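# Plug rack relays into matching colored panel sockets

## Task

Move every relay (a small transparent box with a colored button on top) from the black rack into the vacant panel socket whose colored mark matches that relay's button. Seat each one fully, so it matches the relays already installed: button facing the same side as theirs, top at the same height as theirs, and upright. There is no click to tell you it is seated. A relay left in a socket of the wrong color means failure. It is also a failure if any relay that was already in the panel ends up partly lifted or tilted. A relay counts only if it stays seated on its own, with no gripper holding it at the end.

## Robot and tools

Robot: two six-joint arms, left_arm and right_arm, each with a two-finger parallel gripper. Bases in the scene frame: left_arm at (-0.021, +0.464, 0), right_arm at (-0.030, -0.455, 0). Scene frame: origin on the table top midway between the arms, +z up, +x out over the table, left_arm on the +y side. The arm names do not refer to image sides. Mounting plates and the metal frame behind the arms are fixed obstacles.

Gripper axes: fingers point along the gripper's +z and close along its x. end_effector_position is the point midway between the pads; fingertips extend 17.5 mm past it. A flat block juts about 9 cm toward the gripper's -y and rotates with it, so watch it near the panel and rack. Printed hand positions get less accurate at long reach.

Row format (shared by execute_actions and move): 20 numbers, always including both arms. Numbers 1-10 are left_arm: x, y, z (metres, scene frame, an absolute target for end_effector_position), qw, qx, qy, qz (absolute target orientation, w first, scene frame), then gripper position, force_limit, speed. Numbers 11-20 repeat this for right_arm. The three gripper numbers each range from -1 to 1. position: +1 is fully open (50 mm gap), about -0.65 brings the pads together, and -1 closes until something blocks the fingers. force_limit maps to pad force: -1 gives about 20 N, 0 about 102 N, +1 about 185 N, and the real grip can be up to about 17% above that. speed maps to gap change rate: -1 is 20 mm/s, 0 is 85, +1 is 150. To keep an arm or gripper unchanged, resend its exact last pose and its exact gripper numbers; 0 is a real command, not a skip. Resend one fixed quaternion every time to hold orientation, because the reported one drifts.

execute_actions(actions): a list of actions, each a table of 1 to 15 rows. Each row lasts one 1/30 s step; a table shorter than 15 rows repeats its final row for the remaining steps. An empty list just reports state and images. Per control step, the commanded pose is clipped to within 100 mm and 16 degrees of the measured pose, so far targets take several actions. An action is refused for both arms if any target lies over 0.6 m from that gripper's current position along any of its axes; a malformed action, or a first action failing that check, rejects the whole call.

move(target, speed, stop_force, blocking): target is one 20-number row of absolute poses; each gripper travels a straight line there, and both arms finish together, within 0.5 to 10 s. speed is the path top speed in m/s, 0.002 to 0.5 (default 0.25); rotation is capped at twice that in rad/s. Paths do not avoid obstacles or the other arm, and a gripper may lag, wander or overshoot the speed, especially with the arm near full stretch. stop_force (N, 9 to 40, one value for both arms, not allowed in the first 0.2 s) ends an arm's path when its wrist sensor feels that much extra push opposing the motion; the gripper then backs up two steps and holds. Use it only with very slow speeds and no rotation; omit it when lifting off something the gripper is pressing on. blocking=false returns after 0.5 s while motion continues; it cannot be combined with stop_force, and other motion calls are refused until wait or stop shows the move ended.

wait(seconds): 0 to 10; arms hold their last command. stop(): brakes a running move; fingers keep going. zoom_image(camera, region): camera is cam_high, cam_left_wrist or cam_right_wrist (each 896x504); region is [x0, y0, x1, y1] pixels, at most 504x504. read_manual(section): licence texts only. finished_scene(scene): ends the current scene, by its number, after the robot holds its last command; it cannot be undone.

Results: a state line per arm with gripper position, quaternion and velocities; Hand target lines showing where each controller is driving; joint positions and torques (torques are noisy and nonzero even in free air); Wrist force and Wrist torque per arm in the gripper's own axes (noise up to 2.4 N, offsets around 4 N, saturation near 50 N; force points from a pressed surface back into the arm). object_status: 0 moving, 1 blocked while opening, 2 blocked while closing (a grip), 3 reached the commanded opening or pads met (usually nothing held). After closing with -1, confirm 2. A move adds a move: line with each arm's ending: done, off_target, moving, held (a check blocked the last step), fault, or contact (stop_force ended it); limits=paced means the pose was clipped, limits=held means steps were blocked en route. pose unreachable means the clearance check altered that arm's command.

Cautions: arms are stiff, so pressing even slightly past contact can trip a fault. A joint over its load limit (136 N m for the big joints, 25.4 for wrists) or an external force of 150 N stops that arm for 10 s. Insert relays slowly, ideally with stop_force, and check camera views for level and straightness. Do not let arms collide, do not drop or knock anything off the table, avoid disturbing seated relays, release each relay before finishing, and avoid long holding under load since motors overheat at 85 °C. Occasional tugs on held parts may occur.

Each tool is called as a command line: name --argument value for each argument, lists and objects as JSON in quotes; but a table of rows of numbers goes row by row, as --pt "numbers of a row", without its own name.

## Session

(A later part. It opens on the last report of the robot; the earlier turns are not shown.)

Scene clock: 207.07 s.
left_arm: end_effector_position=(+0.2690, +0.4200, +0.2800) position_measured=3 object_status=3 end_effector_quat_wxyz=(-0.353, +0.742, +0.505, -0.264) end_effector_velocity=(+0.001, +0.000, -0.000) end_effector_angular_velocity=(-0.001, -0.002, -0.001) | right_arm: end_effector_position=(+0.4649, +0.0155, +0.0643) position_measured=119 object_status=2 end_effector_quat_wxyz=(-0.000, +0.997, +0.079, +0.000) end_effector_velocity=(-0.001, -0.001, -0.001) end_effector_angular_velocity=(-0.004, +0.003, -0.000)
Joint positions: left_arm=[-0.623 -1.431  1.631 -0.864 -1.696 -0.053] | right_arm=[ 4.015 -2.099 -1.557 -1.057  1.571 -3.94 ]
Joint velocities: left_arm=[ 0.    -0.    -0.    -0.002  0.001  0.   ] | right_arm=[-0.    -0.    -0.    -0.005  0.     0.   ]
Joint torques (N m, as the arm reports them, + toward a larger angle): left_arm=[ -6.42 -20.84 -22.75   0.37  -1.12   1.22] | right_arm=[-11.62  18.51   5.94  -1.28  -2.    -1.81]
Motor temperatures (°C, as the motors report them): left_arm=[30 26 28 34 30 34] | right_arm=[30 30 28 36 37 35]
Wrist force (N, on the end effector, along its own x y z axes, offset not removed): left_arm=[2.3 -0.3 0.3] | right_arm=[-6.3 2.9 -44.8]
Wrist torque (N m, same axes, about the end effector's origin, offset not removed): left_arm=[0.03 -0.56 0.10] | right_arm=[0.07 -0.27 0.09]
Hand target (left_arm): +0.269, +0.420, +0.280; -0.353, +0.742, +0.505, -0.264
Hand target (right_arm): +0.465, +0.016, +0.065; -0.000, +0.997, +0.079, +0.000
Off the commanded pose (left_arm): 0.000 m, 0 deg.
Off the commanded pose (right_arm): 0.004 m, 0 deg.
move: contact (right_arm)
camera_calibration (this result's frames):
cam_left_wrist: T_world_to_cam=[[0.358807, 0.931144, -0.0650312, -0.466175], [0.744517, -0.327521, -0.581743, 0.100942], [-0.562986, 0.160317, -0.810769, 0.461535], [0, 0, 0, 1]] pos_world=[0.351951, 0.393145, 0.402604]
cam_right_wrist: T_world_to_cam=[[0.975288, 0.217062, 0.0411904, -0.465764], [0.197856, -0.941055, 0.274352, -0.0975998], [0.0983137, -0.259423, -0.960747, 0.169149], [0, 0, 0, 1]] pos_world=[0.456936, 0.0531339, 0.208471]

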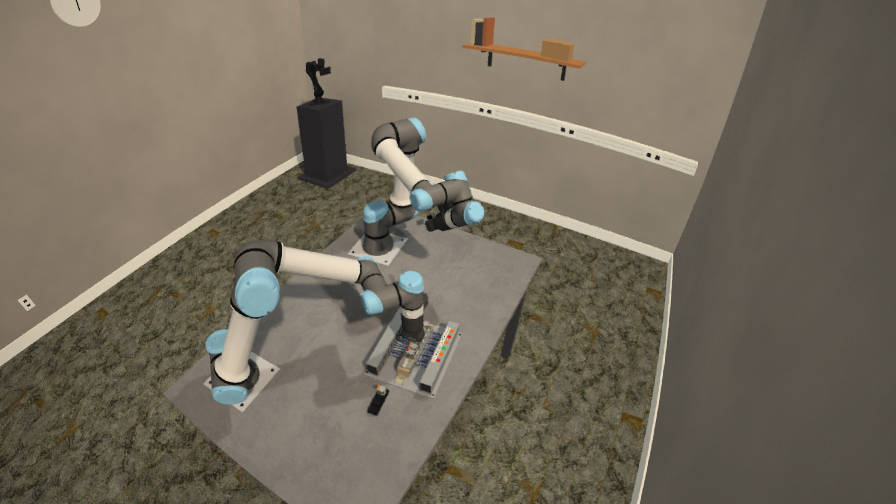

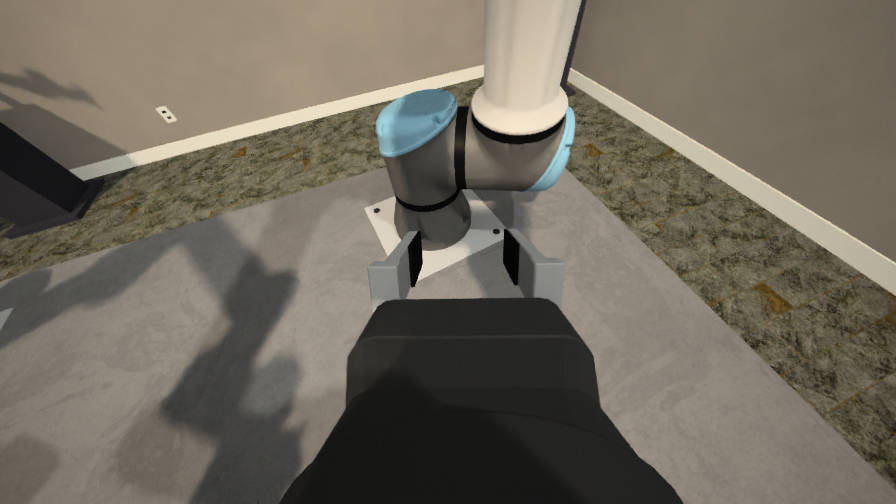

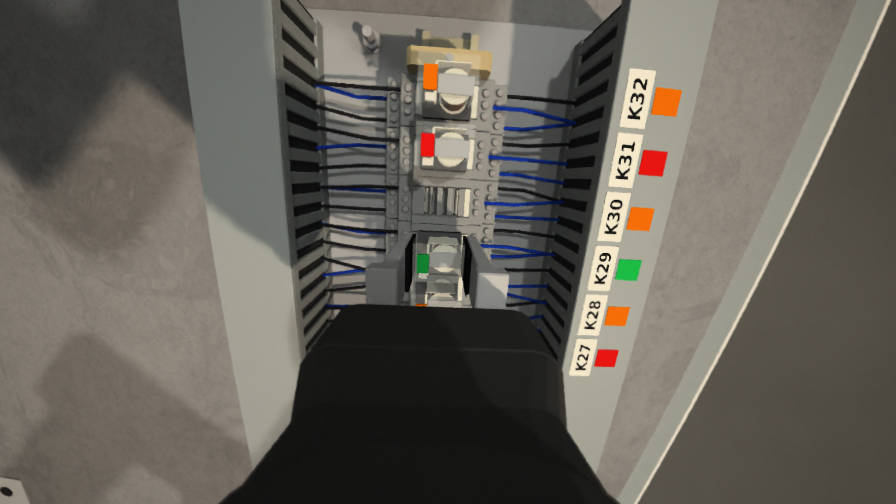

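execute_actions --actions '[[[0.269,0.42,0.28,-0.353,0.742,0.505,-0.264,1,0,0, 0.4649,0.0155,0.0652,0,0.9969,0.0785,0,-1,-0.3,0]],[[0.269,0.42,0.28,-0.353,0.742,0.505,-0.264,1,0,0, 0.4649,0.0155,0.0652,0,0.9969,0.0785,0,0.5,-0.3,0]]]'

move --target '[0.269,0.42,0.28,-0.353,0.742,0.505,-0.264,1,0,0, 0.4649,0.0155,0.115,0,0.9969,0.0785,0,0.5,-0.3,0]' --speed 0.15

move --target '[0.269,0.42,0.28,-0.353,0.742,0.505,-0.264,1,0,0, 0.4634,-0.2176,0.10,0,0.9950,0.1002,0,1,-0.3,0]' --speed 0.4

move --target '[0.269,0.42,0.28,-0.353,0.742,0.505,-0.264,1,0,0, 0.4634,-0.2176,0.054,0,0.9950,0.1002,0,1,-0.3,0]' --speed 0.15

zoom_image --camera "cam_right_wrist" --region '[370,200,510,310]'

Scene clock: 213.00 s.
left_arm: end_effector_position=(+0.2690, +0.4200, +0.2800) position_measured=3 object_status=3 end_effector_quat_wxyz=(-0.353, +0.742, +0.505, -0.264) end_effector_velocity=(-0.001, +0.000, -0.000) end_effector_angular_velocity=(+0.001, +0.002, +0.000) | right_arm: end_effector_position=(+0.4649, +0.0155, +0.0652) position_measured=78 object_status=3 end_effector_quat_wxyz=(+0.000, +0.997, +0.079, +0.000) end_effector_velocity=(+0.000, +0.000, +0.000) end_effector_angular_velocity=(+0.001, -0.001, +0.000)
Joint positions: left_arm=[-0.623 -1.431  1.631 -0.864 -1.696 -0.053] | right_arm=[ 4.015 -2.098 -1.556 -1.059  1.571 -3.94 ]
Joint velocities: left_arm=[ 0.    -0.     0.002  0.     0.     0.   ] | right_arm=[ 0.    -0.     0.001  0.001  0.     0.   ]
Joint torques (N m, as the arm reports them, + toward a larger angle): left_arm=[ -6.5  -21.17 -23.29   0.39  -1.23   1.13] | right_arm=[-7.53 62.21 34.55  4.83 -0.16  1.5 ]
Motor temperatures (°C, as the motors report them): left_arm=[30 26 28 34 30 34] | right_arm=[30 30 28 36 37 35]
Wrist force (N, on the end effector, along its own x y z axes, offset not removed): left_arm=[2.4 -1.1 0.9] | right_arm=[0.3 0.9 0.3]
Wrist torque (N m, same axes, about the end effector's origin, offset not removed): left_arm=[-0.12 -0.56 0.11] | right_arm=[0.27 -0.12 0.06]
Hand target (left_arm): +0.269, +0.420, +0.280; -0.353, +0.742, +0.505, -0.264
Hand target (right_arm): +0.465, +0.016, +0.065; -0.000, +0.997, +0.079, +0.000
Off the commanded pose (left_arm): 0.000 m, 0 deg.
Off the commanded pose (right_arm): 0.000 m, 0 deg.
camera_calibration (this result's frames):
cam_left_wrist: T_world_to_cam=[[0.358807, 0.931144, -0.0650311, -0.466175], [0.744517, -0.327521, -0.581743, 0.100942], [-0.562986, 0.160317, -0.810769, 0.461535], [0, 0, 0, 1]] pos_world=[0.351951, 0.393145, 0.402604]
cam_right_wrist: T_world_to_cam=[[0.975288, 0.217068, 0.0411573, -0.465816], [0.197855, -0.94101, 0.274506, -0.0978686], [0.098316, -0.259579, -0.960704, 0.169978], [0, 0, 0, 1]] pos_world=[0.456957, 0.0531413, 0.209336]

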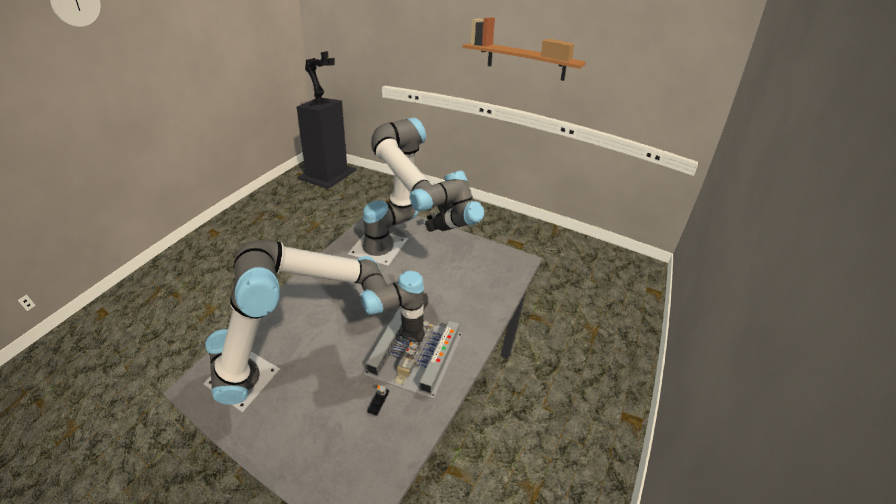

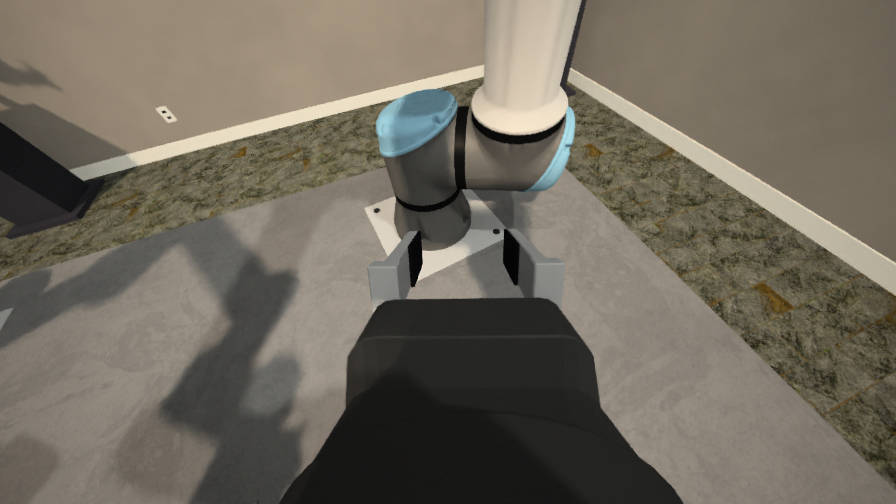

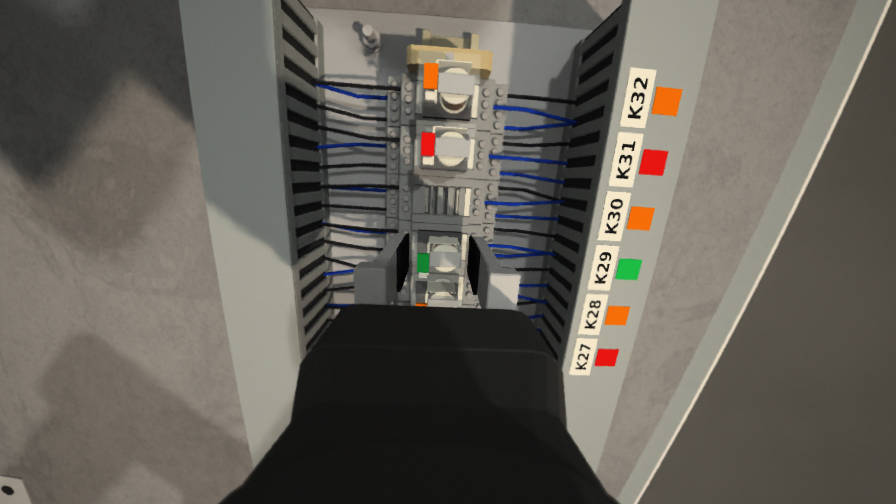

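Scene clock: 213.93 s.
left_arm: end_effector_position=(+0.2690, +0.4200, +0.2800) position_measured=3 object_status=3 end_effector_quat_wxyz=(-0.353, +0.742, +0.505, -0.264) end_effector_velocity=(+0.000, -0.000, -0.000) end_effector_angular_velocity=(-0.000, -0.002, -0.000) | right_arm: end_effector_position=(+0.4650, +0.0156, +0.1147) position_measured=78 object_status=3 end_effector_quat_wxyz=(-0.000, +0.997, +0.079, +0.000) end_effector_velocity=(-0.000, +0.000, +0.003) end_effector_angular_velocity=(+0.000, +0.001, -0.000)
Joint positions: left_arm=[-0.623 -1.431  1.631 -0.864 -1.696 -0.053] | right_arm=[ 4.015 -2.046 -1.496 -1.17   1.571 -3.94 ]
Joint velocities: left_arm=[-0.     0.    -0.001 -0.001  0.001 -0.   ] | right_arm=[-0.     0.002  0.004 -0.007  0.001  0.   ]
Joint torques (N m, as the arm reports them, + toward a larger angle): left_arm=[ -5.88 -22.01 -22.67   0.39  -1.16   1.27] | right_arm=[-11.35  60.53  35.41   1.58   1.52   1.1 ]
Motor temperatures (°C, as the motors report them): left_arm=[30 26 28 34 30 34] | right_arm=[30 30 28 36 37 35]
Wrist force (N, on the end effector, along its own x y z axes, offset not removed): left_arm=[2.5 -0.4 0.5] | right_arm=[1.5 0.6 0.5]
Wrist torque (N m, same axes, about the end effector's origin, offset not removed): left_arm=[0.06 -0.58 0.07] | right_arm=[0.17 -0.26 0.01]
Hand target (left_arm): +0.269, +0.420, +0.280; -0.353, +0.742, +0.505, -0.264
Hand target (right_arm): +0.465, +0.016, +0.115; -0.000, +0.997, +0.079, +0.000
Off the commanded pose (left_arm): 0.000 m, 0 deg.
Off the commanded pose (right_arm): 0.000 m, 0 deg.
move: done
camera_calibration (this result's frames):
cam_left_wrist: T_world_to_cam=[[0.358807, 0.931144, -0.0650312, -0.466175], [0.744517, -0.327521, -0.581743, 0.100942], [-0.562986, 0.160317, -0.810769, 0.461535], [0, 0, 0, 1]] pos_world=[0.351951, 0.393145, 0.402604]
cam_right_wrist: T_world_to_cam=[[0.975291, 0.217053, 0.0411735, -0.467948], [0.197844, -0.941036, 0.274426, -0.111368], [0.0983106, -0.259499, -0.960726, 0.217588], [0, 0, 0, 1]] pos_world=[0.457027, 0.053232, 0.258872]

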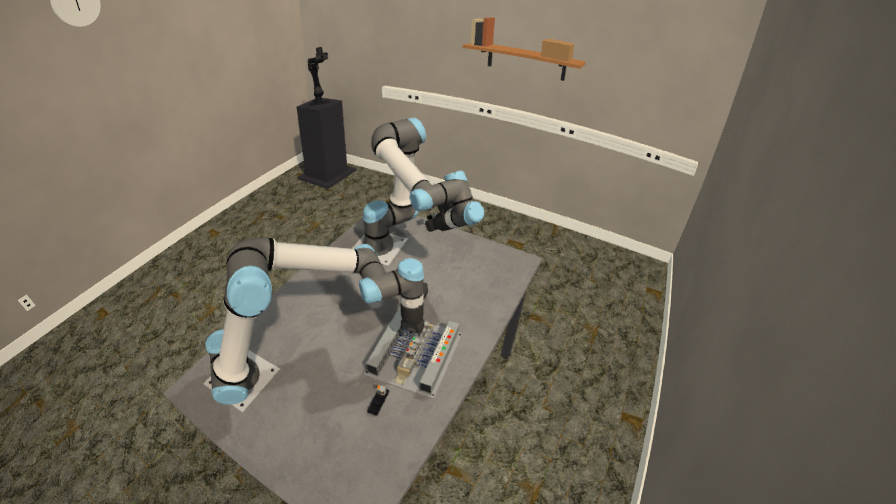

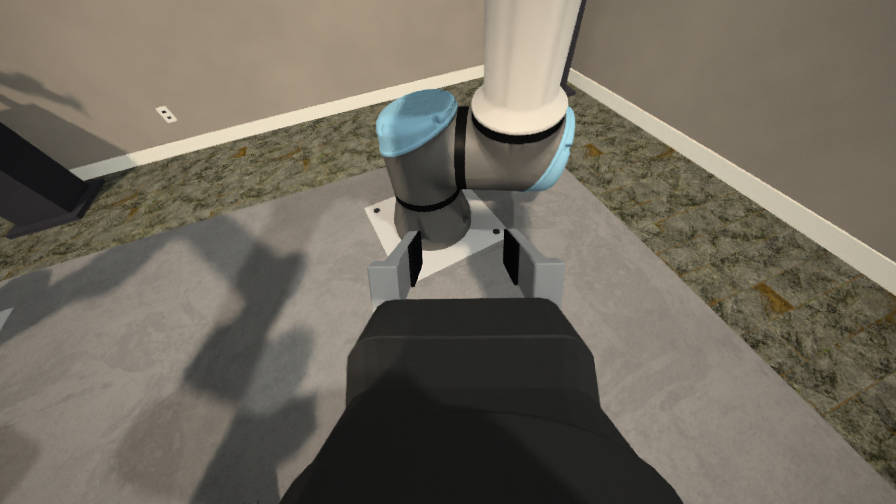

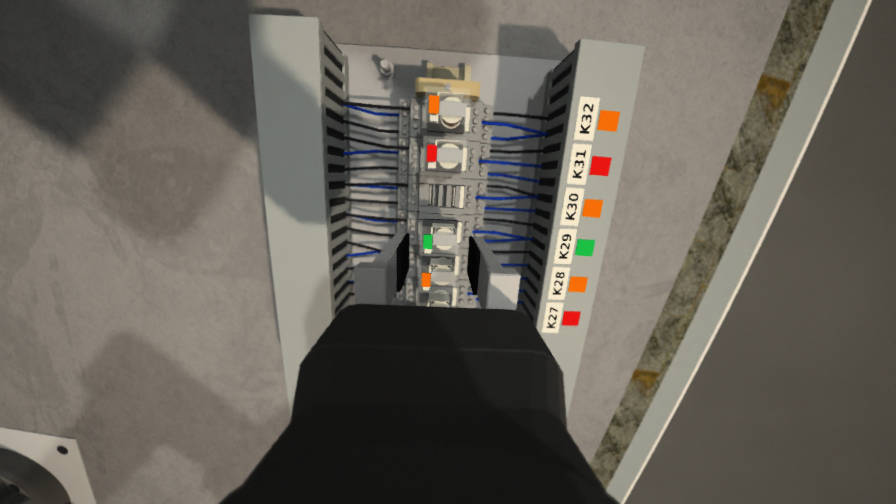

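Scene clock: 215.27 s.
left_arm: end_effector_position=(+0.2690, +0.4200, +0.2800) position_measured=3 object_status=3 end_effector_quat_wxyz=(-0.353, +0.742, +0.505, -0.264) end_effector_velocity=(+0.001, -0.000, +0.000) end_effector_angular_velocity=(-0.002, -0.003, +0.001) | right_arm: end_effector_position=(+0.4631, -0.2173, +0.1002) position_measured=3 object_status=3 end_effector_quat_wxyz=(-0.000, +0.995, +0.100, -0.000) end_effector_velocity=(+0.000, -0.002, +0.001) end_effector_angular_velocity=(+0.002, -0.001, +0.001)
Joint positions: left_arm=[-0.623 -1.431  1.631 -0.864 -1.696 -0.053] | right_arm=[ 3.738 -1.786 -1.905 -1.021  1.571 -4.261]
Joint velocities: left_arm=[ 0.001 -0.    -0.002 -0.002 -0.    -0.   ] | right_arm=[-0.004  0.003 -0.002  0.001  0.001 -0.004]
Joint torques (N m, as the arm reports them, + toward a larger angle): left_arm=[ -6.12 -22.84 -21.97   0.41  -1.25   1.33] | right_arm=[-11.67  47.39  10.81   4.84   1.5   -2.1 ]
Motor temperatures (°C, as the motors report them): left_arm=[30 26 28 34 30 34] | right_arm=[30 30 28 36 37 35]
Wrist force (N, on the end effector, along its own x y z axes, offset not removed): left_arm=[3.2 -1.7 0.1] | right_arm=[-0.1 1.3 -0.2]
Wrist torque (N m, same axes, about the end effector's origin, offset not removed): left_arm=[-0.21 -0.73 0.02] | right_arm=[0.22 0.04 0.04]
Hand target (left_arm): +0.269, +0.420, +0.280; -0.353, +0.742, +0.505, -0.264
Hand target (right_arm): +0.463, -0.218, +0.100; -0.000, +0.995, +0.100, -0.000
Off the commanded pose (left_arm): 0.000 m, 0 deg.
Off the commanded pose (right_arm): 0.000 m, 0 deg.
move: done
camera_calibration (this result's frames):
cam_left_wrist: T_world_to_cam=[[0.358807, 0.931144, -0.0650312, -0.466175], [0.744517, -0.327521, -0.581743, 0.100942], [-0.562986, 0.160317, -0.810769, 0.461535], [0, 0, 0, 1]] pos_world=[0.351951, 0.393145, 0.402604]
cam_right_wrist: T_world_to_cam=[[0.964943, 0.259232, 0.0410352, -0.401035], [0.238648, -0.93168, 0.273898, -0.34298], [0.109235, -0.254503, -0.960883, 0.13947], [0, 0, 0, 1]] pos_world=[0.453592, -0.180091, 0.244412]

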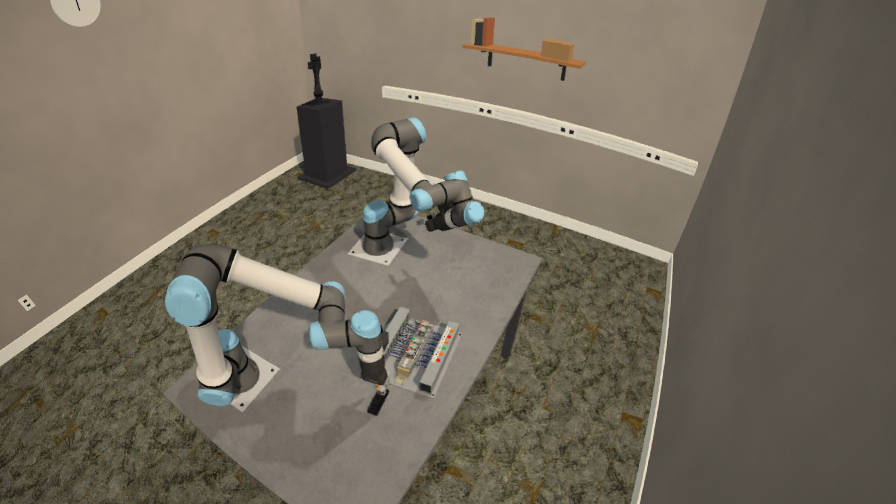

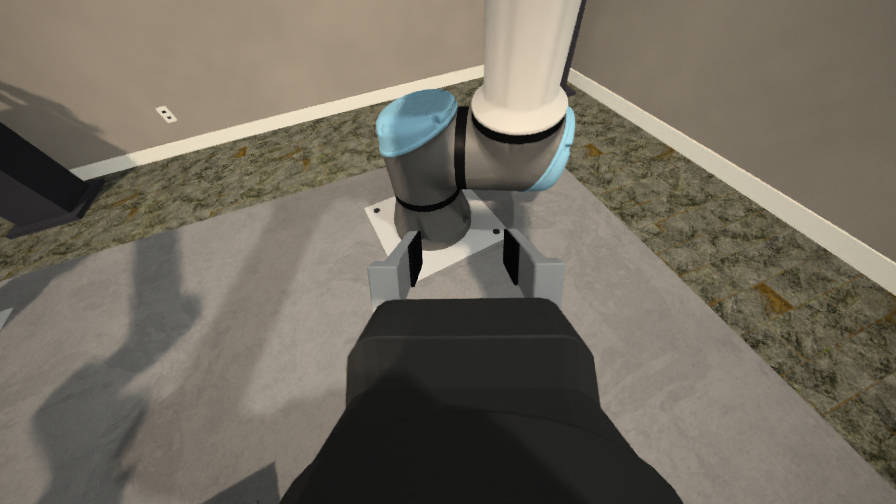

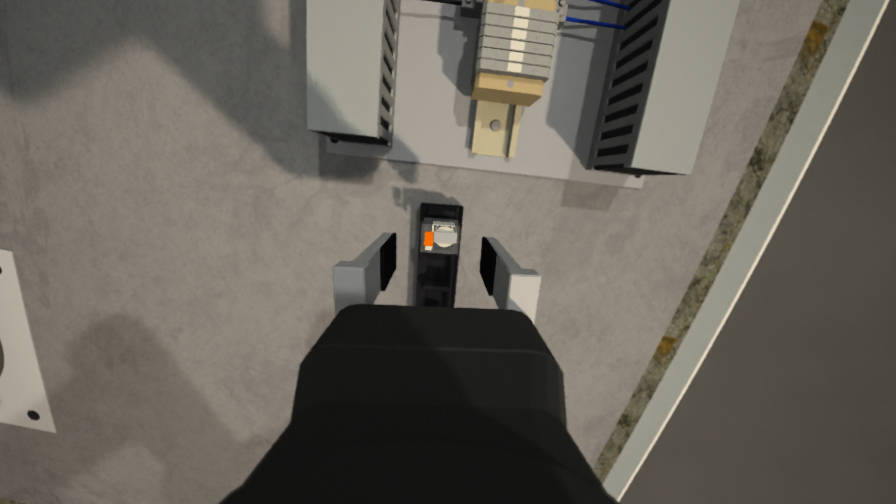

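Scene clock: 216.20 s.
left_arm: end_effector_position=(+0.2690, +0.4200, +0.2800) position_measured=3 object_status=3 end_effector_quat_wxyz=(-0.353, +0.742, +0.505, -0.264) end_effector_velocity=(+0.000, +0.000, +0.000) end_effector_angular_velocity=(-0.000, -0.001, +0.000) | right_arm: end_effector_position=(+0.4633, -0.2177, +0.0543) position_measured=3 object_status=3 end_effector_quat_wxyz=(+0.000, +0.995, +0.100, -0.000) end_effector_velocity=(-0.000, -0.000, -0.003) end_effector_angular_velocity=(-0.001, +0.001, +0.000)
Joint positions: left_arm=[-0.623 -1.431  1.631 -0.864 -1.696 -0.053] | right_arm=[ 3.737 -1.852 -1.96  -0.9    1.571 -4.261]
Joint velocities: left_arm=[ 0.     0.    -0.001 -0.     0.     0.   ] | right_arm=[ 0.    -0.004 -0.002  0.004 -0.    -0.   ]
Joint torques (N m, as the arm reports them, + toward a larger angle): left_arm=[ -5.09 -20.15 -22.5    0.48  -1.1    1.21] | right_arm=[-11.69  18.96   9.56   4.88  -1.71  -1.99]
Motor temperatures (°C, as the motors report them): left_arm=[30 26 28 34 30 34] | right_arm=[30 30 28 36 37 35]
Wrist force (N, on the end effector, along its own x y z axes, offset not removed): left_arm=[2.5 0.0 1.1] | right_arm=[1.8 0.8 -0.1]
Wrist torque (N m, same axes, about the end effector's origin, offset not removed): left_arm=[0.05 -0.60 0.03] | right_arm=[0.17 -0.28 -0.02]
Hand target (left_arm): +0.269, +0.420, +0.280; -0.353, +0.742, +0.505, -0.264
Hand target (right_arm): +0.463, -0.218, +0.054; +0.000, +0.995, +0.100, -0.000
Off the commanded pose (left_arm): 0.000 m, 0 deg.
Off the commanded pose (right_arm): 0.000 m, 0 deg.
move: done
camera_calibration (this result's frames):
cam_left_wrist: T_world_to_cam=[[0.358807, 0.931144, -0.0650311, -0.466175], [0.744517, -0.327521, -0.581743, 0.100942], [-0.562985, 0.160317, -0.810769, 0.461535], [0, 0, 0, 1]] pos_world=[0.351951, 0.393145, 0.402604]
cam_right_wrist: T_world_to_cam=[[0.964916, 0.259324, 0.0410856, -0.399165], [0.238661, -0.931514, 0.27445, -0.330801], [0.109443, -0.255015, -0.960723, 0.0949721], [0, 0, 0, 1]] pos_world=[0.453716, -0.180413, 0.19843]

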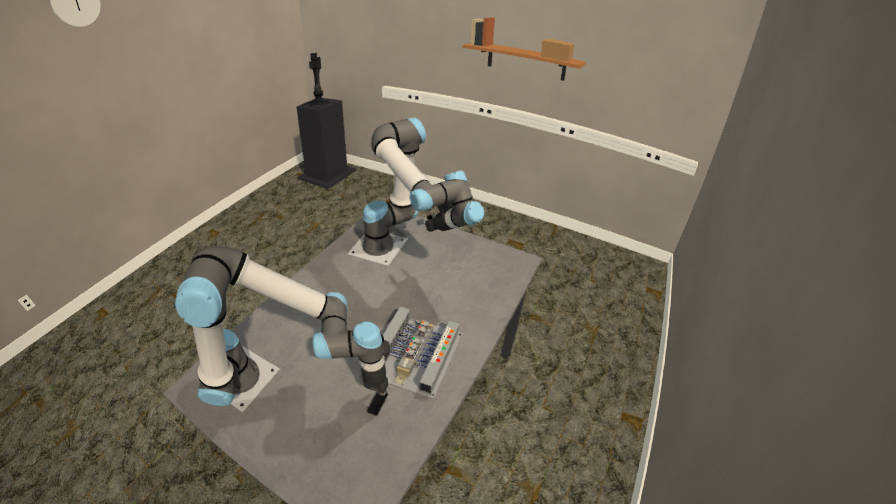

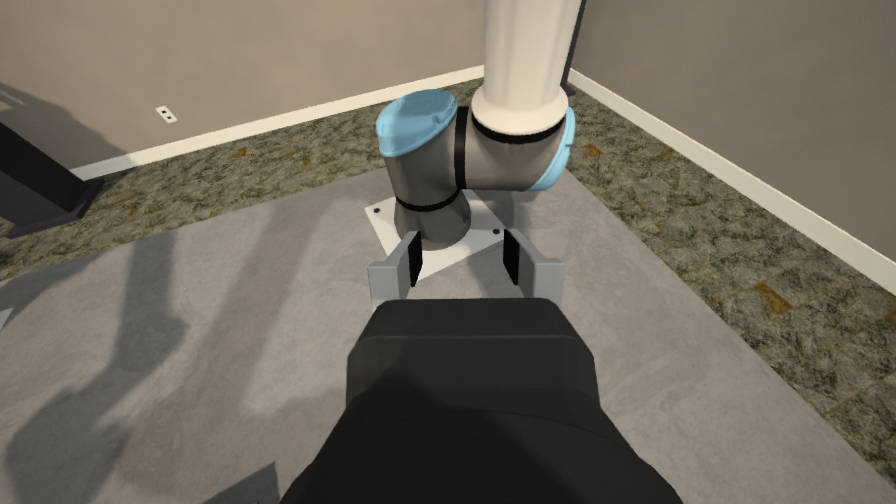

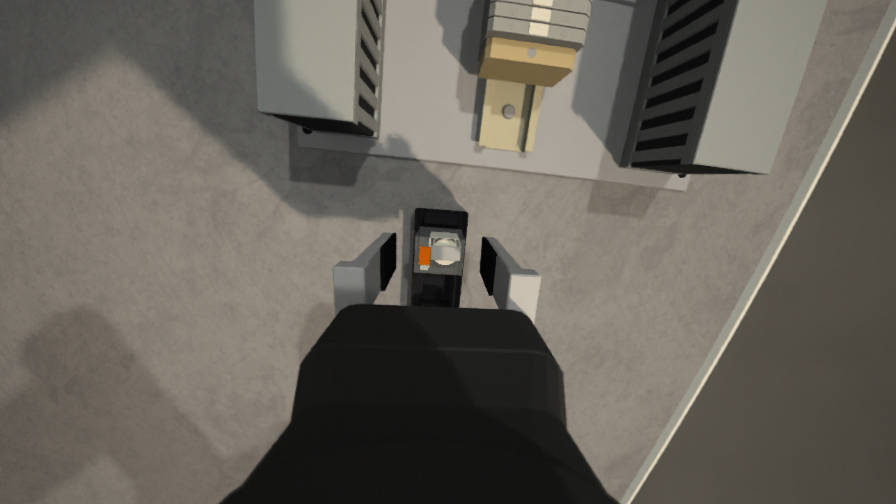

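Region (370, 200, 510, 310) of cam_right_wrist's 896x504 image, scaled by 3.600, with more detail than that image has; it fills the top 396 rows of this view, and the rest is white.

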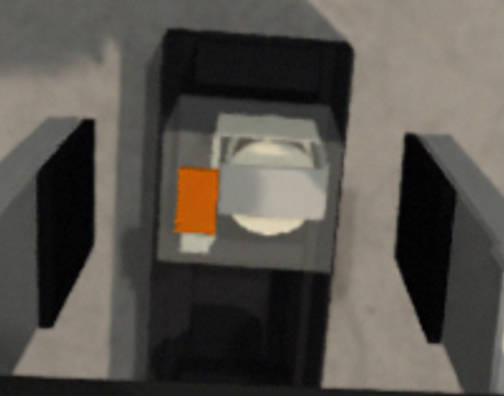

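move --target '[0.269,0.42,0.28,-0.353,0.742,0.505,-0.264,1,0,0, 0.4635,-0.2167,0.044,0,0.9950,0.1002,0,1,-0.3,0]' --speed 0.05

zoom_image --camera "cam_right_wrist" --region '[370,200,510,310]'

Scene clock: 221.73 s.
left_arm: end_effector_position=(+0.2690, +0.4200, +0.2800) position_measured=3 object_status=3 end_effector_quat_wxyz=(-0.353, +0.742, +0.505, -0.264) end_effector_velocity=(-0.000, +0.000, -0.000) end_effector_angular_velocity=(+0.000, +0.001, -0.000) | right_arm: end_effector_position=(+0.4635, -0.2168, +0.0442) position_measured=3 object_status=3 end_effector_quat_wxyz=(+0.000, +0.995, +0.100, -0.000) end_effector_velocity=(+0.000, +0.000, -0.002) end_effector_angular_velocity=(+0.000, +0.000, +0.000)
Joint positions: left_arm=[-0.623 -1.431  1.631 -0.864 -1.696 -0.053] | right_arm=[ 3.739 -1.87  -1.969 -0.874  1.571 -4.26 ]
Joint velocities: left_arm=[ 0.    -0.     0.001 -0.     0.     0.   ] | right_arm=[ 0.    -0.004 -0.002  0.006  0.     0.   ]
Joint torques (N m, as the arm reports them, + toward a larger angle): left_arm=[ -5.23 -22.07 -22.76   0.12  -1.3    1.37] | right_arm=[15.01 19.86  8.65  4.95 -1.79  2.43]
Motor temperatures (°C, as the motors report them): left_arm=[30 26 28 34 30 34] | right_arm=[30 30 28 36 37 35]
Wrist force (N, on the end effector, along its own x y z axes, offset not removed): left_arm=[3.1 0.7 1.7] | right_arm=[2.2 2.0 -0.6]
Wrist torque (N m, same axes, about the end effector's origin, offset not removed): left_arm=[0.27 -0.66 0.00] | right_arm=[0.32 -0.37 -0.04]
Hand target (left_arm): +0.269, +0.420, +0.280; -0.353, +0.742, +0.505, -0.264
Hand target (right_arm): +0.463, -0.217, +0.044; +0.000, +0.995, +0.100, -0.000
Off the commanded pose (left_arm): 0.000 m, 0 deg.
Off the commanded pose (right_arm): 0.000 m, 0 deg.
move: done
camera_calibration (this result's frames):
cam_left_wrist: T_world_to_cam=[[0.358807, 0.931144, -0.0650312, -0.466175], [0.744517, -0.327521, -0.581743, 0.100942], [-0.562985, 0.160316, -0.810769, 0.461535], [0, 0, 0, 1]] pos_world=[0.351951, 0.393145, 0.402604]
cam_right_wrist: T_world_to_cam=[[0.96492, 0.259305, 0.0411074, -0.399186], [0.238638, -0.931521, 0.274446, -0.327217], [0.109458, -0.255009, -0.960723, 0.0855427], [0, 0, 0, 1]] pos_world=[0.453906, -0.179484, 0.188396]

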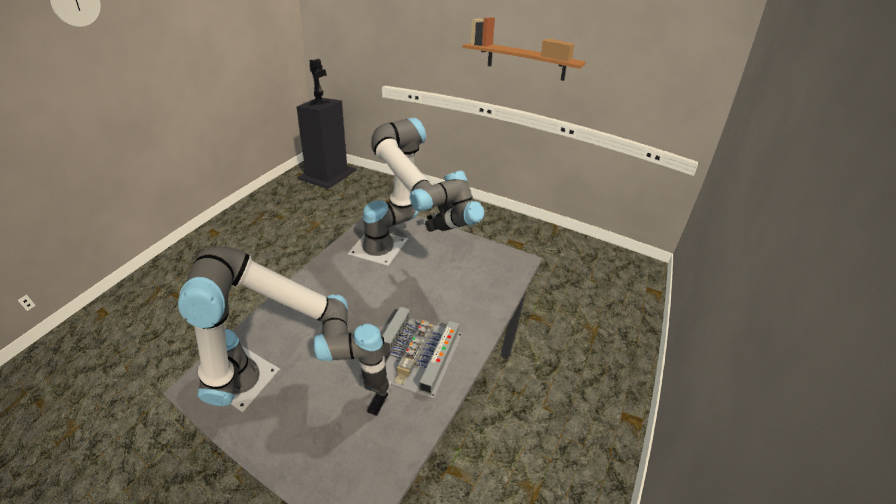

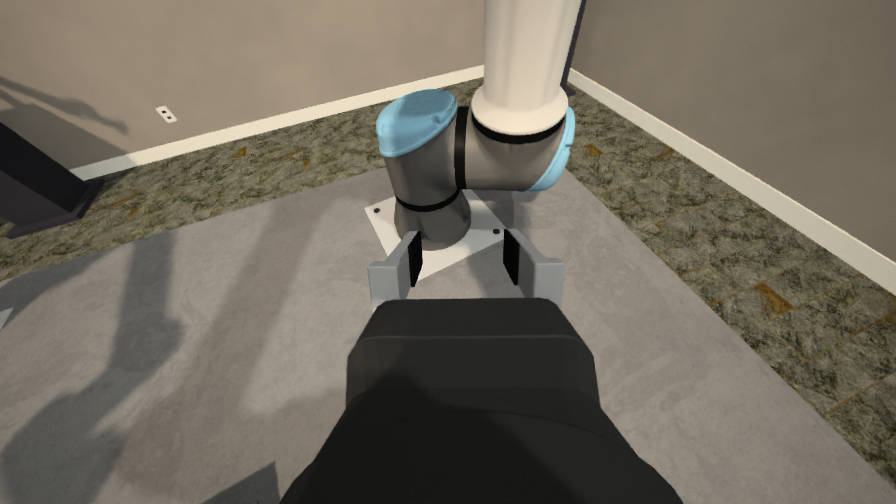

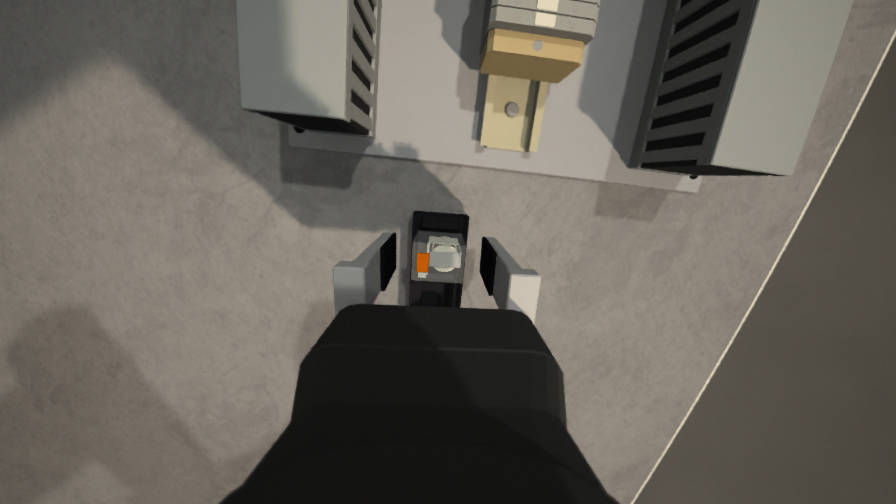

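Region (370, 200, 510, 310) of cam_right_wrist's 896x504 image, scaled by 3.600, with more detail than that image has; it fills the top 396 rows of this view, and the rest is white.

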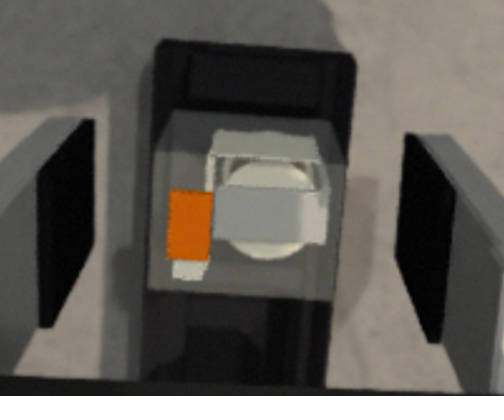

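Well centred (169–212, 191–260). Grip and lift.

execute_actions --actions '[[[0.269,0.42,0.28,-0.353,0.742,0.505,-0.264,1,0,0, 0.4635,-0.2167,0.044,0,0.9950,0.1002,0,-1,-0.3,0]],[[0.269,0.42,0.28,-0.353,0.742,0.505,-0.264,1,0,0, 0.4635,-0.2167,0.044,0,0.9950,0.1002,0,-1,-0.3,0]]]'

move --target '[0.269,0.42,0.28,-0.353,0.742,0.505,-0.264,1,0,0, 0.4635,-0.2167,0.125,0,0.9950,0.1002,0,-1,-0.3,0]' --speed 0.15

zoom_image --camera "cam_right_wrist" --region '[370,200,510,310]'

Scene clock: 227.87 s.
left_arm: end_effector_position=(+0.2690, +0.4200, +0.2800) position_measured=3 object_status=3 end_effector_quat_wxyz=(-0.353, +0.742, +0.505, -0.264) end_effector_velocity=(-0.000, +0.000, -0.000) end_effector_angular_velocity=(+0.000, +0.001, -0.000) | right_arm: end_effector_position=(+0.4635, -0.2167, +0.0440) position_measured=119 object_status=2 end_effector_quat_wxyz=(+0.000, +0.995, +0.100, -0.000) end_effector_velocity=(-0.000, -0.000, -0.000) end_effector_angular_velocity=(-0.000, +0.001, -0.000)
Joint positions: left_arm=[-0.623 -1.431  1.631 -0.864 -1.696 -0.053] | right_arm=[ 3.739 -1.87  -1.969 -0.873  1.571 -4.26 ]
Joint velocities: left_arm=[-0.    -0.     0.001  0.001  0.     0.   ] | right_arm=[-0.     0.    -0.001 -0.     0.     0.   ]
Joint torques (N m, as the arm reports them, + toward a larger angle): left_arm=[ -5.02 -21.56 -22.12   0.06  -1.05   1.3 ] | right_arm=[13.78 20.63 24.59  4.8  -1.6   2.46]
Motor temperatures (°C, as the motors report them): left_arm=[30 26 28 34 30 34] | right_arm=[30 30 28 36 37 35]
Wrist force (N, on the end effector, along its own x y z axes, offset not removed): left_arm=[3.1 -0.5 0.1] | right_arm=[2.8 0.7 0.5]
Wrist torque (N m, same axes, about the end effector's origin, offset not removed): left_arm=[0.07 -0.75 0.03] | right_arm=[0.19 -0.41 0.06]
Hand target (left_arm): +0.269, +0.420, +0.280; -0.353, +0.742, +0.505, -0.264
Hand target (right_arm): +0.464, -0.217, +0.044; -0.000, +0.995, +0.100, +0.000
Off the commanded pose (left_arm): 0.000 m, 0 deg.
Off the commanded pose (right_arm): 0.000 m, 0 deg.
camera_calibration (this result's frames):
cam_left_wrist: T_world_to_cam=[[0.358807, 0.931144, -0.0650313, -0.466175], [0.744516, -0.327521, -0.581743, 0.100942], [-0.562986, 0.160317, -0.810769, 0.461535], [0, 0, 0, 1]] pos_world=[0.351951, 0.393145, 0.402604]
cam_right_wrist: T_world_to_cam=[[0.964916, 0.259325, 0.0410739, -0.399174], [0.238664, -0.93151, 0.27446, -0.327123], [0.109435, -0.255028, -0.960721, 0.0852995], [0, 0, 0, 1]] pos_world=[0.453908, -0.179449, 0.188127]

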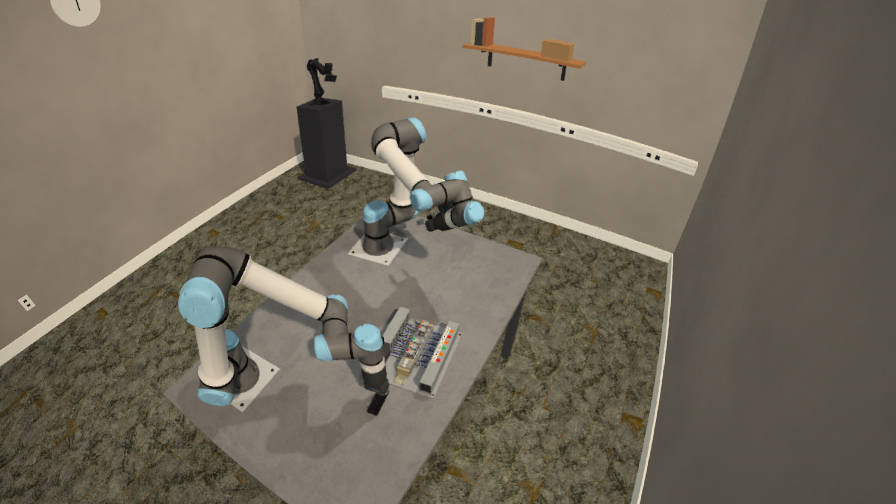

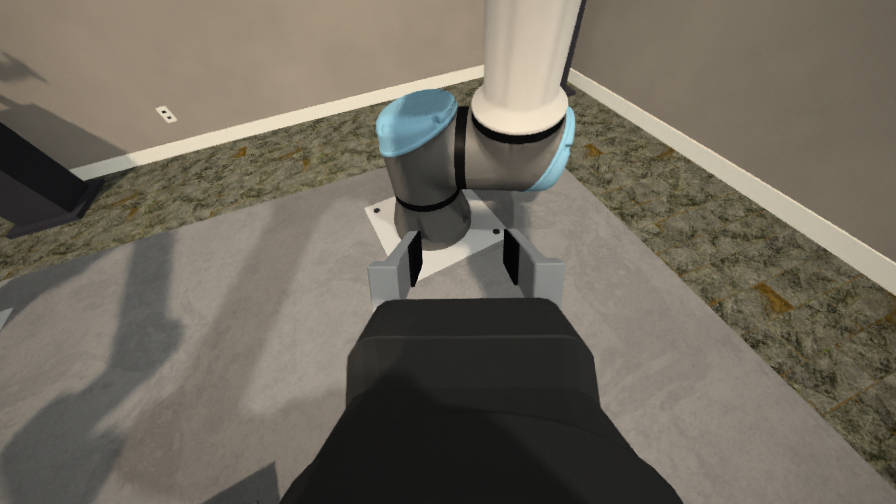

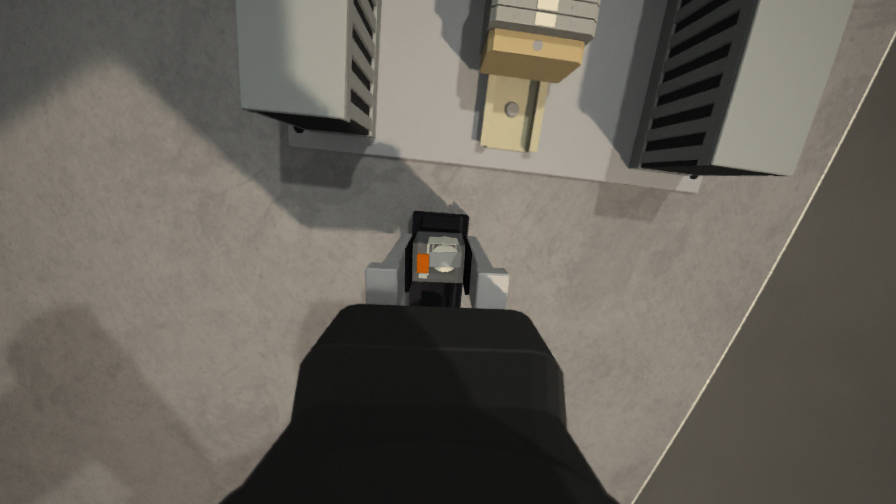

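Scene clock: 228.97 s.
left_arm: end_effector_position=(+0.2690, +0.4200, +0.2800) position_measured=3 object_status=3 end_effector_quat_wxyz=(-0.353, +0.742, +0.505, -0.264) end_effector_velocity=(-0.000, +0.000, +0.000) end_effector_angular_velocity=(+0.001, +0.001, +0.000) | right_arm: end_effector_position=(+0.4637, -0.2166, +0.1247) position_measured=119 object_status=2 end_effector_quat_wxyz=(-0.000, +0.995, +0.100, +0.000) end_effector_velocity=(+0.001, +0.000, +0.003) end_effector_angular_velocity=(+0.001, -0.002, -0.000)
Joint positions: left_arm=[-0.623 -1.431  1.631 -0.864 -1.696 -0.053] | right_arm=[ 3.739 -1.758 -1.869 -1.086  1.571 -4.26 ]
Joint velocities: left_arm=[ 0.     0.    -0.     0.001  0.    -0.   ] | right_arm=[-0.     0.003  0.005 -0.006 -0.    -0.   ]
Joint torques (N m, as the arm reports them, + toward a larger angle): left_arm=[ -4.79 -21.73 -22.1    0.31  -1.21   1.35] | right_arm=[-5.65 47.52 34.59  1.5  -0.94  0.2 ]
Motor temperatures (°C, as the motors report them): left_arm=[30 26 28 34 30 34] | right_arm=[30 30 28 36 37 35]
Wrist force (N, on the end effector, along its own x y z axes, offset not removed): left_arm=[2.8 -0.6 0.2] | right_arm=[1.5 2.0 0.1]
Wrist torque (N m, same axes, about the end effector's origin, offset not removed): left_arm=[0.00 -0.69 0.04] | right_arm=[0.48 -0.22 0.03]
Hand target (left_arm): +0.269, +0.420, +0.280; -0.353, +0.742, +0.505, -0.264
Hand target (right_arm): +0.464, -0.217, +0.125; -0.000, +0.995, +0.100, +0.000
Off the commanded pose (left_arm): 0.000 m, 0 deg.
Off the commanded pose (right_arm): 0.000 m, 0 deg.
move: done
camera_calibration (this result's frames):
cam_left_wrist: T_world_to_cam=[[0.358807, 0.931144, -0.0650311, -0.466175], [0.744517, -0.327521, -0.581743, 0.100942], [-0.562986, 0.160317, -0.810769, 0.461535], [0, 0, 0, 1]] pos_world=[0.351951, 0.393145, 0.402604]
cam_right_wrist: T_world_to_cam=[[0.964892, 0.259397, 0.0411932, -0.402692], [0.238709, -0.931513, 0.274411, -0.349202], [0.109554, -0.254944, -0.96073, 0.162825], [0, 0, 0, 1]] pos_world=[0.454074, -0.179318, 0.268844]

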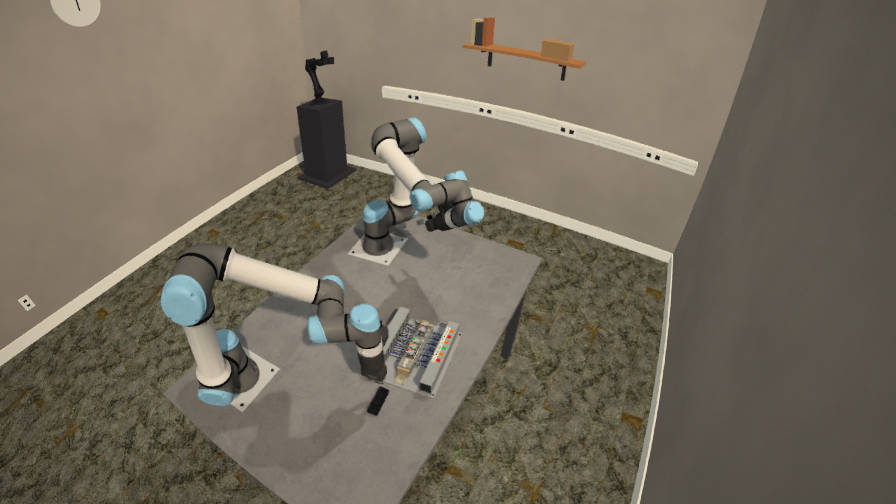

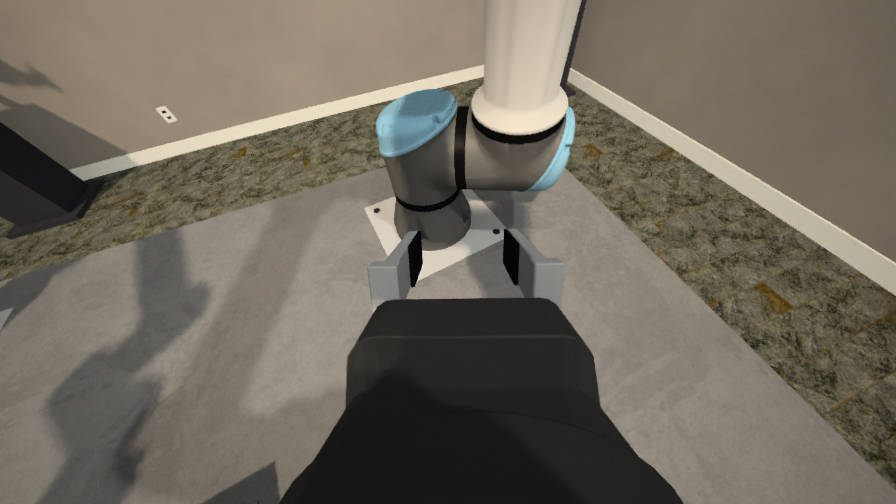

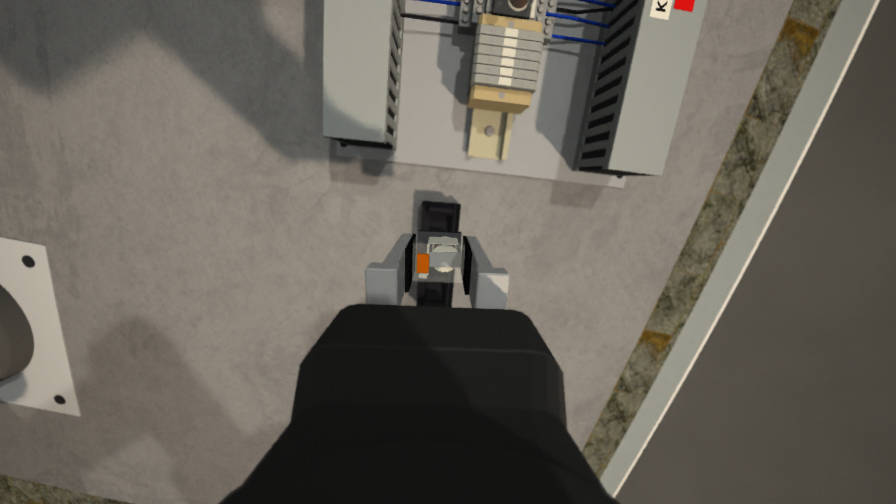

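Region (370, 200, 510, 310) of cam_right_wrist's 896x504 image, scaled by 3.600, with more detail than that image has; it fills the top 396 rows of this view, and the rest is white.

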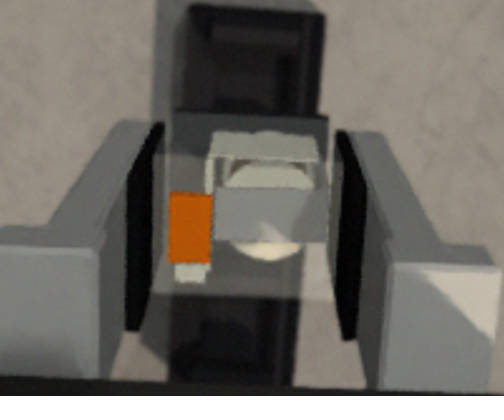

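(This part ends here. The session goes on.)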